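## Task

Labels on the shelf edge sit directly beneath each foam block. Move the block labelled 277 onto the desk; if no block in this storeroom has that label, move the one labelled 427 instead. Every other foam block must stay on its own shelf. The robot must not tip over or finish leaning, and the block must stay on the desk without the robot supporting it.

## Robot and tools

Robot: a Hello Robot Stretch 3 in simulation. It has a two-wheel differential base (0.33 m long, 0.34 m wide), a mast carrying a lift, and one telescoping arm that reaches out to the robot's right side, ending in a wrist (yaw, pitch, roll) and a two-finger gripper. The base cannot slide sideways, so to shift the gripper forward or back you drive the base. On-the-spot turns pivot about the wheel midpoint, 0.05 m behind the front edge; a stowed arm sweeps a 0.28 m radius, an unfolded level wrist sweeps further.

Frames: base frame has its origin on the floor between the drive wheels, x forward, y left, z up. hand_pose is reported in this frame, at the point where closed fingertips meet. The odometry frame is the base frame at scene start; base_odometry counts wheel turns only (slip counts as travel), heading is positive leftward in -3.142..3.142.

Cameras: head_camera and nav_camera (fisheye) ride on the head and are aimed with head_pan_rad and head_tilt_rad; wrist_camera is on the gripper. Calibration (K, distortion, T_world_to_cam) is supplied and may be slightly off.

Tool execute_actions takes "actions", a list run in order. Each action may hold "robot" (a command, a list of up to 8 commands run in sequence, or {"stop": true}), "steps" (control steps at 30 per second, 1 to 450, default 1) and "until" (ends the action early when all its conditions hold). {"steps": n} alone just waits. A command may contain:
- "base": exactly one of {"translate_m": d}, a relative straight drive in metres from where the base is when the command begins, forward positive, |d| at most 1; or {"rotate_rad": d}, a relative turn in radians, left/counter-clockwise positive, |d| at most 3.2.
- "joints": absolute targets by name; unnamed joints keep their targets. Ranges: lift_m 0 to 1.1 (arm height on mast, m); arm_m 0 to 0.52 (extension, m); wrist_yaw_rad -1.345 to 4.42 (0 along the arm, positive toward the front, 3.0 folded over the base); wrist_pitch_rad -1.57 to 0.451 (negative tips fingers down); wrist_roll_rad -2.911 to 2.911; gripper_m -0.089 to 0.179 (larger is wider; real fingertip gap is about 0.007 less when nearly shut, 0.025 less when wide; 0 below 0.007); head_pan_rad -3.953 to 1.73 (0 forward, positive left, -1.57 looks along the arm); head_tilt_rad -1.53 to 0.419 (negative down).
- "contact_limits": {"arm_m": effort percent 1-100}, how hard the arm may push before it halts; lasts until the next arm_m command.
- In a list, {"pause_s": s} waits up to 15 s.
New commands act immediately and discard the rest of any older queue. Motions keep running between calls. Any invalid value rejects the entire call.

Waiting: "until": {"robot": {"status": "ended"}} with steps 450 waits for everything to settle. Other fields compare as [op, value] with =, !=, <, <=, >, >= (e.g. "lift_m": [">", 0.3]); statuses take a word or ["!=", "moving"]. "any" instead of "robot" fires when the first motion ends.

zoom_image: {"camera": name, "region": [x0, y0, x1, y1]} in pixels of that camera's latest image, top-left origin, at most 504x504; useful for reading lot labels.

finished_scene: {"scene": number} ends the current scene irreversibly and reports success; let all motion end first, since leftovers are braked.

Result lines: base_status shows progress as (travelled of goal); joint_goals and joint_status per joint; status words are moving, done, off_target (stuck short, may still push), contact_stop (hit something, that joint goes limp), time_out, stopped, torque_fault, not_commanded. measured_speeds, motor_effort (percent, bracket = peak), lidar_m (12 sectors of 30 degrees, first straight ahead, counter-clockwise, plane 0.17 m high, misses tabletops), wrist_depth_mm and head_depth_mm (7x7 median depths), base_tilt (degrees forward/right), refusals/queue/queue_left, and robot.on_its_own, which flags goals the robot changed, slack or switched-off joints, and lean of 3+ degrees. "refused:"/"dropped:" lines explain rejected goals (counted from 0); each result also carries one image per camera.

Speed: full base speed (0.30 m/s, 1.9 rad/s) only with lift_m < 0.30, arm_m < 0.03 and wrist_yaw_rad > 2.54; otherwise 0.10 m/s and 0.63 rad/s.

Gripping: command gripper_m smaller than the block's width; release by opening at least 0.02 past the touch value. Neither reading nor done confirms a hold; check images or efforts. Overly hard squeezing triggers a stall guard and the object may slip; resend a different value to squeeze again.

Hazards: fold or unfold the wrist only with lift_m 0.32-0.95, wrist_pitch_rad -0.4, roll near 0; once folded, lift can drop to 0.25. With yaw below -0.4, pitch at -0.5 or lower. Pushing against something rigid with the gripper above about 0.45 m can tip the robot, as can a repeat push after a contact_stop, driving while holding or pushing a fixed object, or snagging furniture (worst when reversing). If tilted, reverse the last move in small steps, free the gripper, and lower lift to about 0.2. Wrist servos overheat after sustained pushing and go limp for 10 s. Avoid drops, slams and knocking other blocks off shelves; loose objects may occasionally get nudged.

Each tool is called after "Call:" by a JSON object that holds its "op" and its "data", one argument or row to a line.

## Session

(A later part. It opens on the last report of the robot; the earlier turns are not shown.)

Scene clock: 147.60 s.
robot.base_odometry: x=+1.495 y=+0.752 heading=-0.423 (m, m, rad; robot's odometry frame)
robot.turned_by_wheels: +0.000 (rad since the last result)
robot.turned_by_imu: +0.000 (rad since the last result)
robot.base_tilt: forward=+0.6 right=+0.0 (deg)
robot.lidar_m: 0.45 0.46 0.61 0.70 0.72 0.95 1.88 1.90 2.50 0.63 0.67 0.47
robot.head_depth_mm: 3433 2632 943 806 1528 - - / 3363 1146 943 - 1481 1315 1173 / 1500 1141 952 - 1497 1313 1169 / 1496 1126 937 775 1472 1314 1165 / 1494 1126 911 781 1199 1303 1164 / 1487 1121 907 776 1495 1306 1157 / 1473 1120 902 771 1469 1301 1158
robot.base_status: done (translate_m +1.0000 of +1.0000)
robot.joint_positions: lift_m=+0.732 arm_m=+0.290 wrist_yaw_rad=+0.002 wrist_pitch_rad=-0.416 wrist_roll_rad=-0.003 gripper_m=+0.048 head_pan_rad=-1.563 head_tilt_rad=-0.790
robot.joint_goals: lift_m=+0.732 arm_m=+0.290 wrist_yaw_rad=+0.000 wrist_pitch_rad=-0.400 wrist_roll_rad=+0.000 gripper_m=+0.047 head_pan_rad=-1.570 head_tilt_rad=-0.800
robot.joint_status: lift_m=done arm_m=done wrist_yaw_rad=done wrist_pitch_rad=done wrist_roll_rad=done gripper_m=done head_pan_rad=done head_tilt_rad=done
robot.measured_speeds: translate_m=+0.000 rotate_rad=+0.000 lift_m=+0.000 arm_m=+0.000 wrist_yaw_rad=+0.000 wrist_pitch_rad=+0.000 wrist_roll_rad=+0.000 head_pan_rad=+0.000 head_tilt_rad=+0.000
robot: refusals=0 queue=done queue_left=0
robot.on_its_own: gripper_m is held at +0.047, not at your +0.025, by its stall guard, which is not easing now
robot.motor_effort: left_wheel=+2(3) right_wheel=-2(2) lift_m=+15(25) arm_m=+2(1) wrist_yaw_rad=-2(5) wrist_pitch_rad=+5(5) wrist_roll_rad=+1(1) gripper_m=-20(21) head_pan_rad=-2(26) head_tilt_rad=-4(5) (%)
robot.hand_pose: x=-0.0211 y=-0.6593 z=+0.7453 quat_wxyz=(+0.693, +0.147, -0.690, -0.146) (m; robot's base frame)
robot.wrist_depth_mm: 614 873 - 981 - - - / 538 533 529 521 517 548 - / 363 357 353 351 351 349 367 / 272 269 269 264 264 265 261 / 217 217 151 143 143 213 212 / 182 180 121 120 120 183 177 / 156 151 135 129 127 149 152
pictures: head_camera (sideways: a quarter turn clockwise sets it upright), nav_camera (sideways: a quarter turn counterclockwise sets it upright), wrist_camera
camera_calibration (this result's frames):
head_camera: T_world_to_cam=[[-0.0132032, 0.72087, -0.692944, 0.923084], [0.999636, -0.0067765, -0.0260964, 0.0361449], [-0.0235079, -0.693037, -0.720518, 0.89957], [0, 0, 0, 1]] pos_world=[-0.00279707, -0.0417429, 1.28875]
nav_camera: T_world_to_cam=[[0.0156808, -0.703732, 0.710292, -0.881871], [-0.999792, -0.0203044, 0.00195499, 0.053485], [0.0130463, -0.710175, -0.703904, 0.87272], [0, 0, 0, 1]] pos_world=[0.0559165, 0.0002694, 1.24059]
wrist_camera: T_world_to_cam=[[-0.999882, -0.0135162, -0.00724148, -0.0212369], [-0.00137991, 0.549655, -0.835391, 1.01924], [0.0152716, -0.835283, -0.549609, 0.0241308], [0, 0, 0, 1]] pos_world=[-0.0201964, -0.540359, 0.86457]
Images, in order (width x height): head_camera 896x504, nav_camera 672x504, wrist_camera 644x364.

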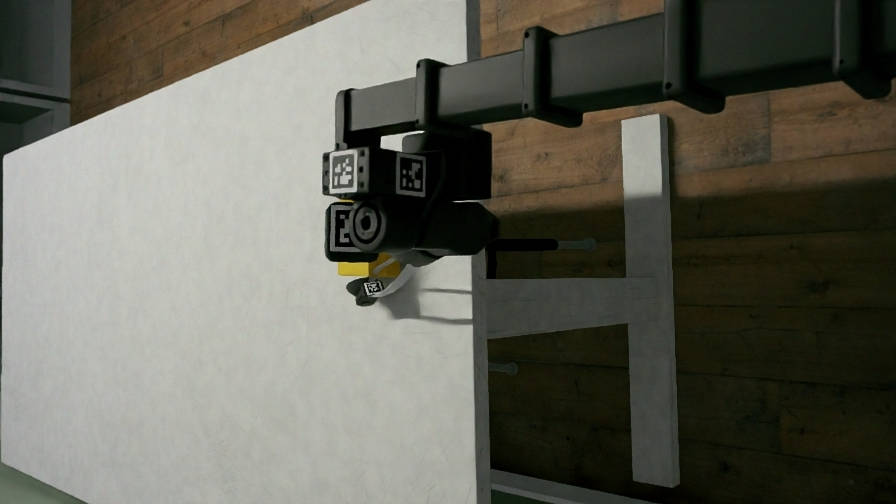

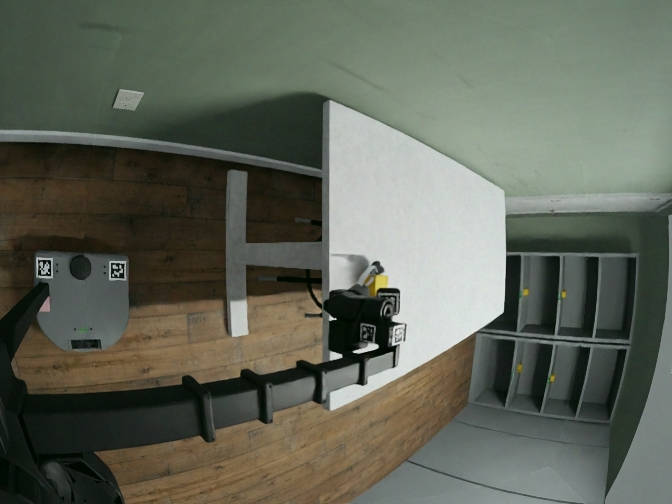

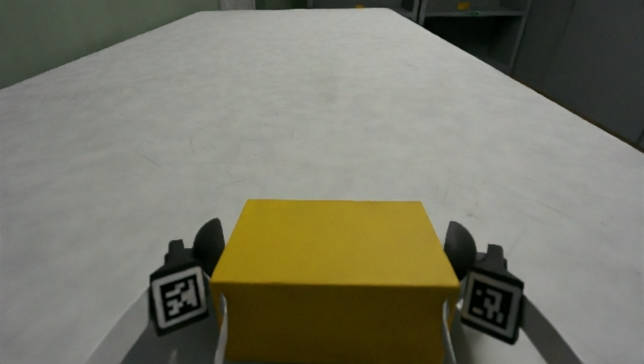

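Call:
{"op": "execute_actions", "data": {
  "actions": [
    {"robot":{"joints":{"lift_m":0.727}},"steps":12},
    {"robot":{"joints":{"gripper_m":0.15}},"steps":450,"until":{"robot":{"gripper_m":[">",0.135]}}},
    {"robot":{"joints":{"lift_m":0.745,"arm_m":0.19}},"steps":450,"until":{"robot":{"status":"ended"}}}
  ]
}}

Scene clock: 154.47 s.
robot.base_odometry: x=+1.495 y=+0.752 heading=-0.423 (m, m, rad; robot's odometry frame)
robot.turned_by_wheels: +0.000 (rad since the last result)
robot.turned_by_imu: +0.000 (rad since the last result)
robot.base_tilt: forward=+0.7 right=-0.1 (deg)
robot.lidar_m: 0.45 0.46 0.61 0.70 0.72 0.95 1.88 1.90 2.50 0.63 0.67 0.47
robot.head_depth_mm: 3438 2631 947 803 1548 - - / 3314 1147 917 825 - 1312 1170 / 1516 1140 913 - 1446 1316 1170 / 1506 1133 911 790 1371 1311 1165 / 1493 1124 909 776 1204 1300 1163 / 1480 1125 904 774 1492 1300 1158 / 1485 1121 902 775 1465 1299 1157
robot.base_status: done (translate_m +1.0000 of +1.0000)
robot.joint_positions: lift_m=+0.745 arm_m=+0.190 wrist_yaw_rad=+0.002 wrist_pitch_rad=-0.416 wrist_roll_rad=-0.003 gripper_m=+0.150 head_pan_rad=-1.563 head_tilt_rad=-0.790
robot.joint_goals: lift_m=+0.745 arm_m=+0.190 wrist_yaw_rad=+0.000 wrist_pitch_rad=-0.400 wrist_roll_rad=+0.000 gripper_m=+0.150 head_pan_rad=-1.570 head_tilt_rad=-0.800
robot.joint_status: lift_m=done arm_m=done wrist_yaw_rad=done wrist_pitch_rad=done wrist_roll_rad=done gripper_m=done head_pan_rad=done head_tilt_rad=done
robot.measured_speeds: translate_m=+0.000 rotate_rad=+0.000 lift_m=+0.000 arm_m=+0.000 wrist_yaw_rad=+0.000 wrist_pitch_rad=+0.000 wrist_roll_rad=+0.000 head_pan_rad=+0.000 head_tilt_rad=+0.000
robot: refusals=0 queue=done queue_left=0
robot.motor_effort: left_wheel=+3(3) right_wheel=-2(2) lift_m=+23(24) arm_m=-3(5) wrist_yaw_rad=-3(3) wrist_pitch_rad=+5(5) wrist_roll_rad=+1(1) gripper_m=+0(83) head_pan_rad=-4(2) head_tilt_rad=-5(5) (%)
robot.hand_pose: x=-0.0211 y=-0.5599 z=+0.7578 quat_wxyz=(+0.693, +0.147, -0.690, -0.146) (m; robot's base frame)
robot.wrist_depth_mm: 618 855 - - - - - / 562 590 580 576 559 - - / 396 391 387 382 382 379 - / 298 293 293 216 262 288 284 / 237 244 233 226 232 239 231 / 197 - 196 195 195 194 193 / - 164 169 167 167 163 165
pictures: head_camera (sideways: a quarter turn clockwise sets it upright), nav_camera (sideways: a quarter turn counterclockwise sets it upright), wrist_camera
camera_calibration (this result's frames):
head_camera: T_world_to_cam=[[-0.0132031, 0.72087, -0.692944, 0.923083], [0.999636, -0.00677661, -0.0260965, 0.0361449], [-0.023508, -0.693037, -0.720519, 0.899571], [0, 0, 0, 1]] pos_world=[-0.00279708, -0.0417429, 1.28875]
nav_camera: T_world_to_cam=[[0.0156807, -0.703732, 0.710292, -0.881871], [-0.999792, -0.0203043, 0.00195498, 0.053485], [0.0130462, -0.710175, -0.703904, 0.872721], [0, 0, 0, 1]] pos_world=[0.0559165, 0.000269426, 1.24059]
wrist_camera: T_world_to_cam=[[-0.999882, -0.0135149, -0.00724217, -0.0198017], [-0.00137866, 0.549655, -0.835391, 0.975022], [0.0152709, -0.835283, -0.549609, 0.114035], [0, 0, 0, 1]] pos_world=[-0.0201966, -0.440941, 0.877056]
Images, in order (width x height): head_camera 896x504, nav_camera 672x504, wrist_camera 644x364.

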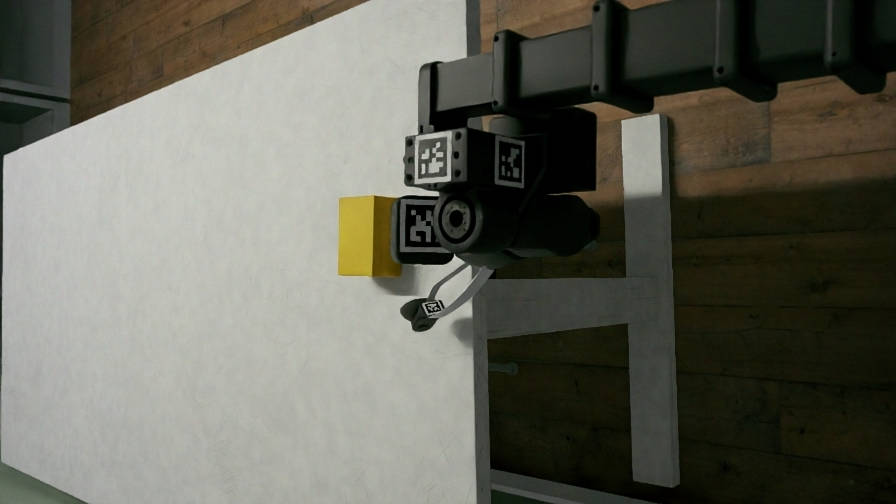

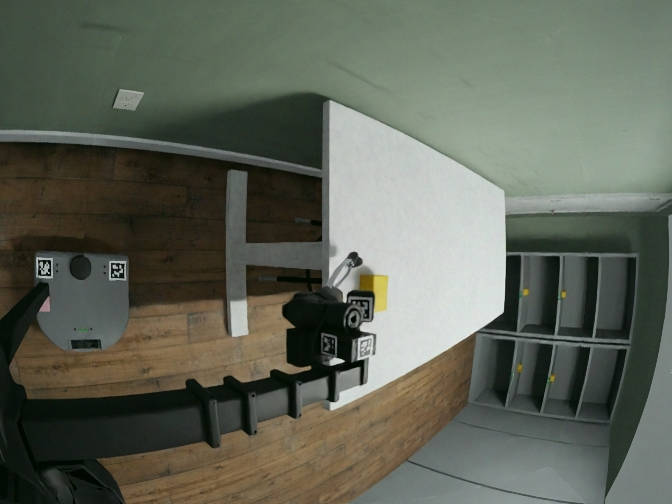

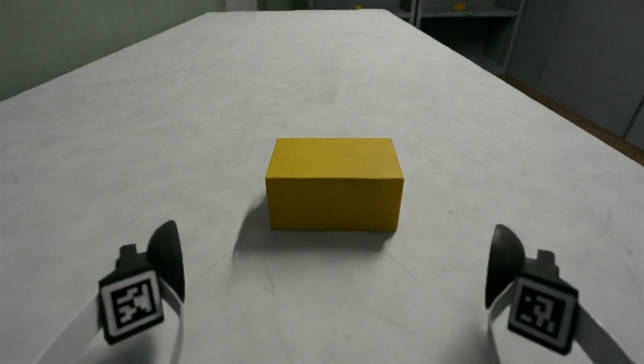

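Block 277 is resting on the desk and the gripper is clear of it.

Call:
{"op": "finished_scene", "data": {
  "scene": 1
}}

The scene is finished: the task was done.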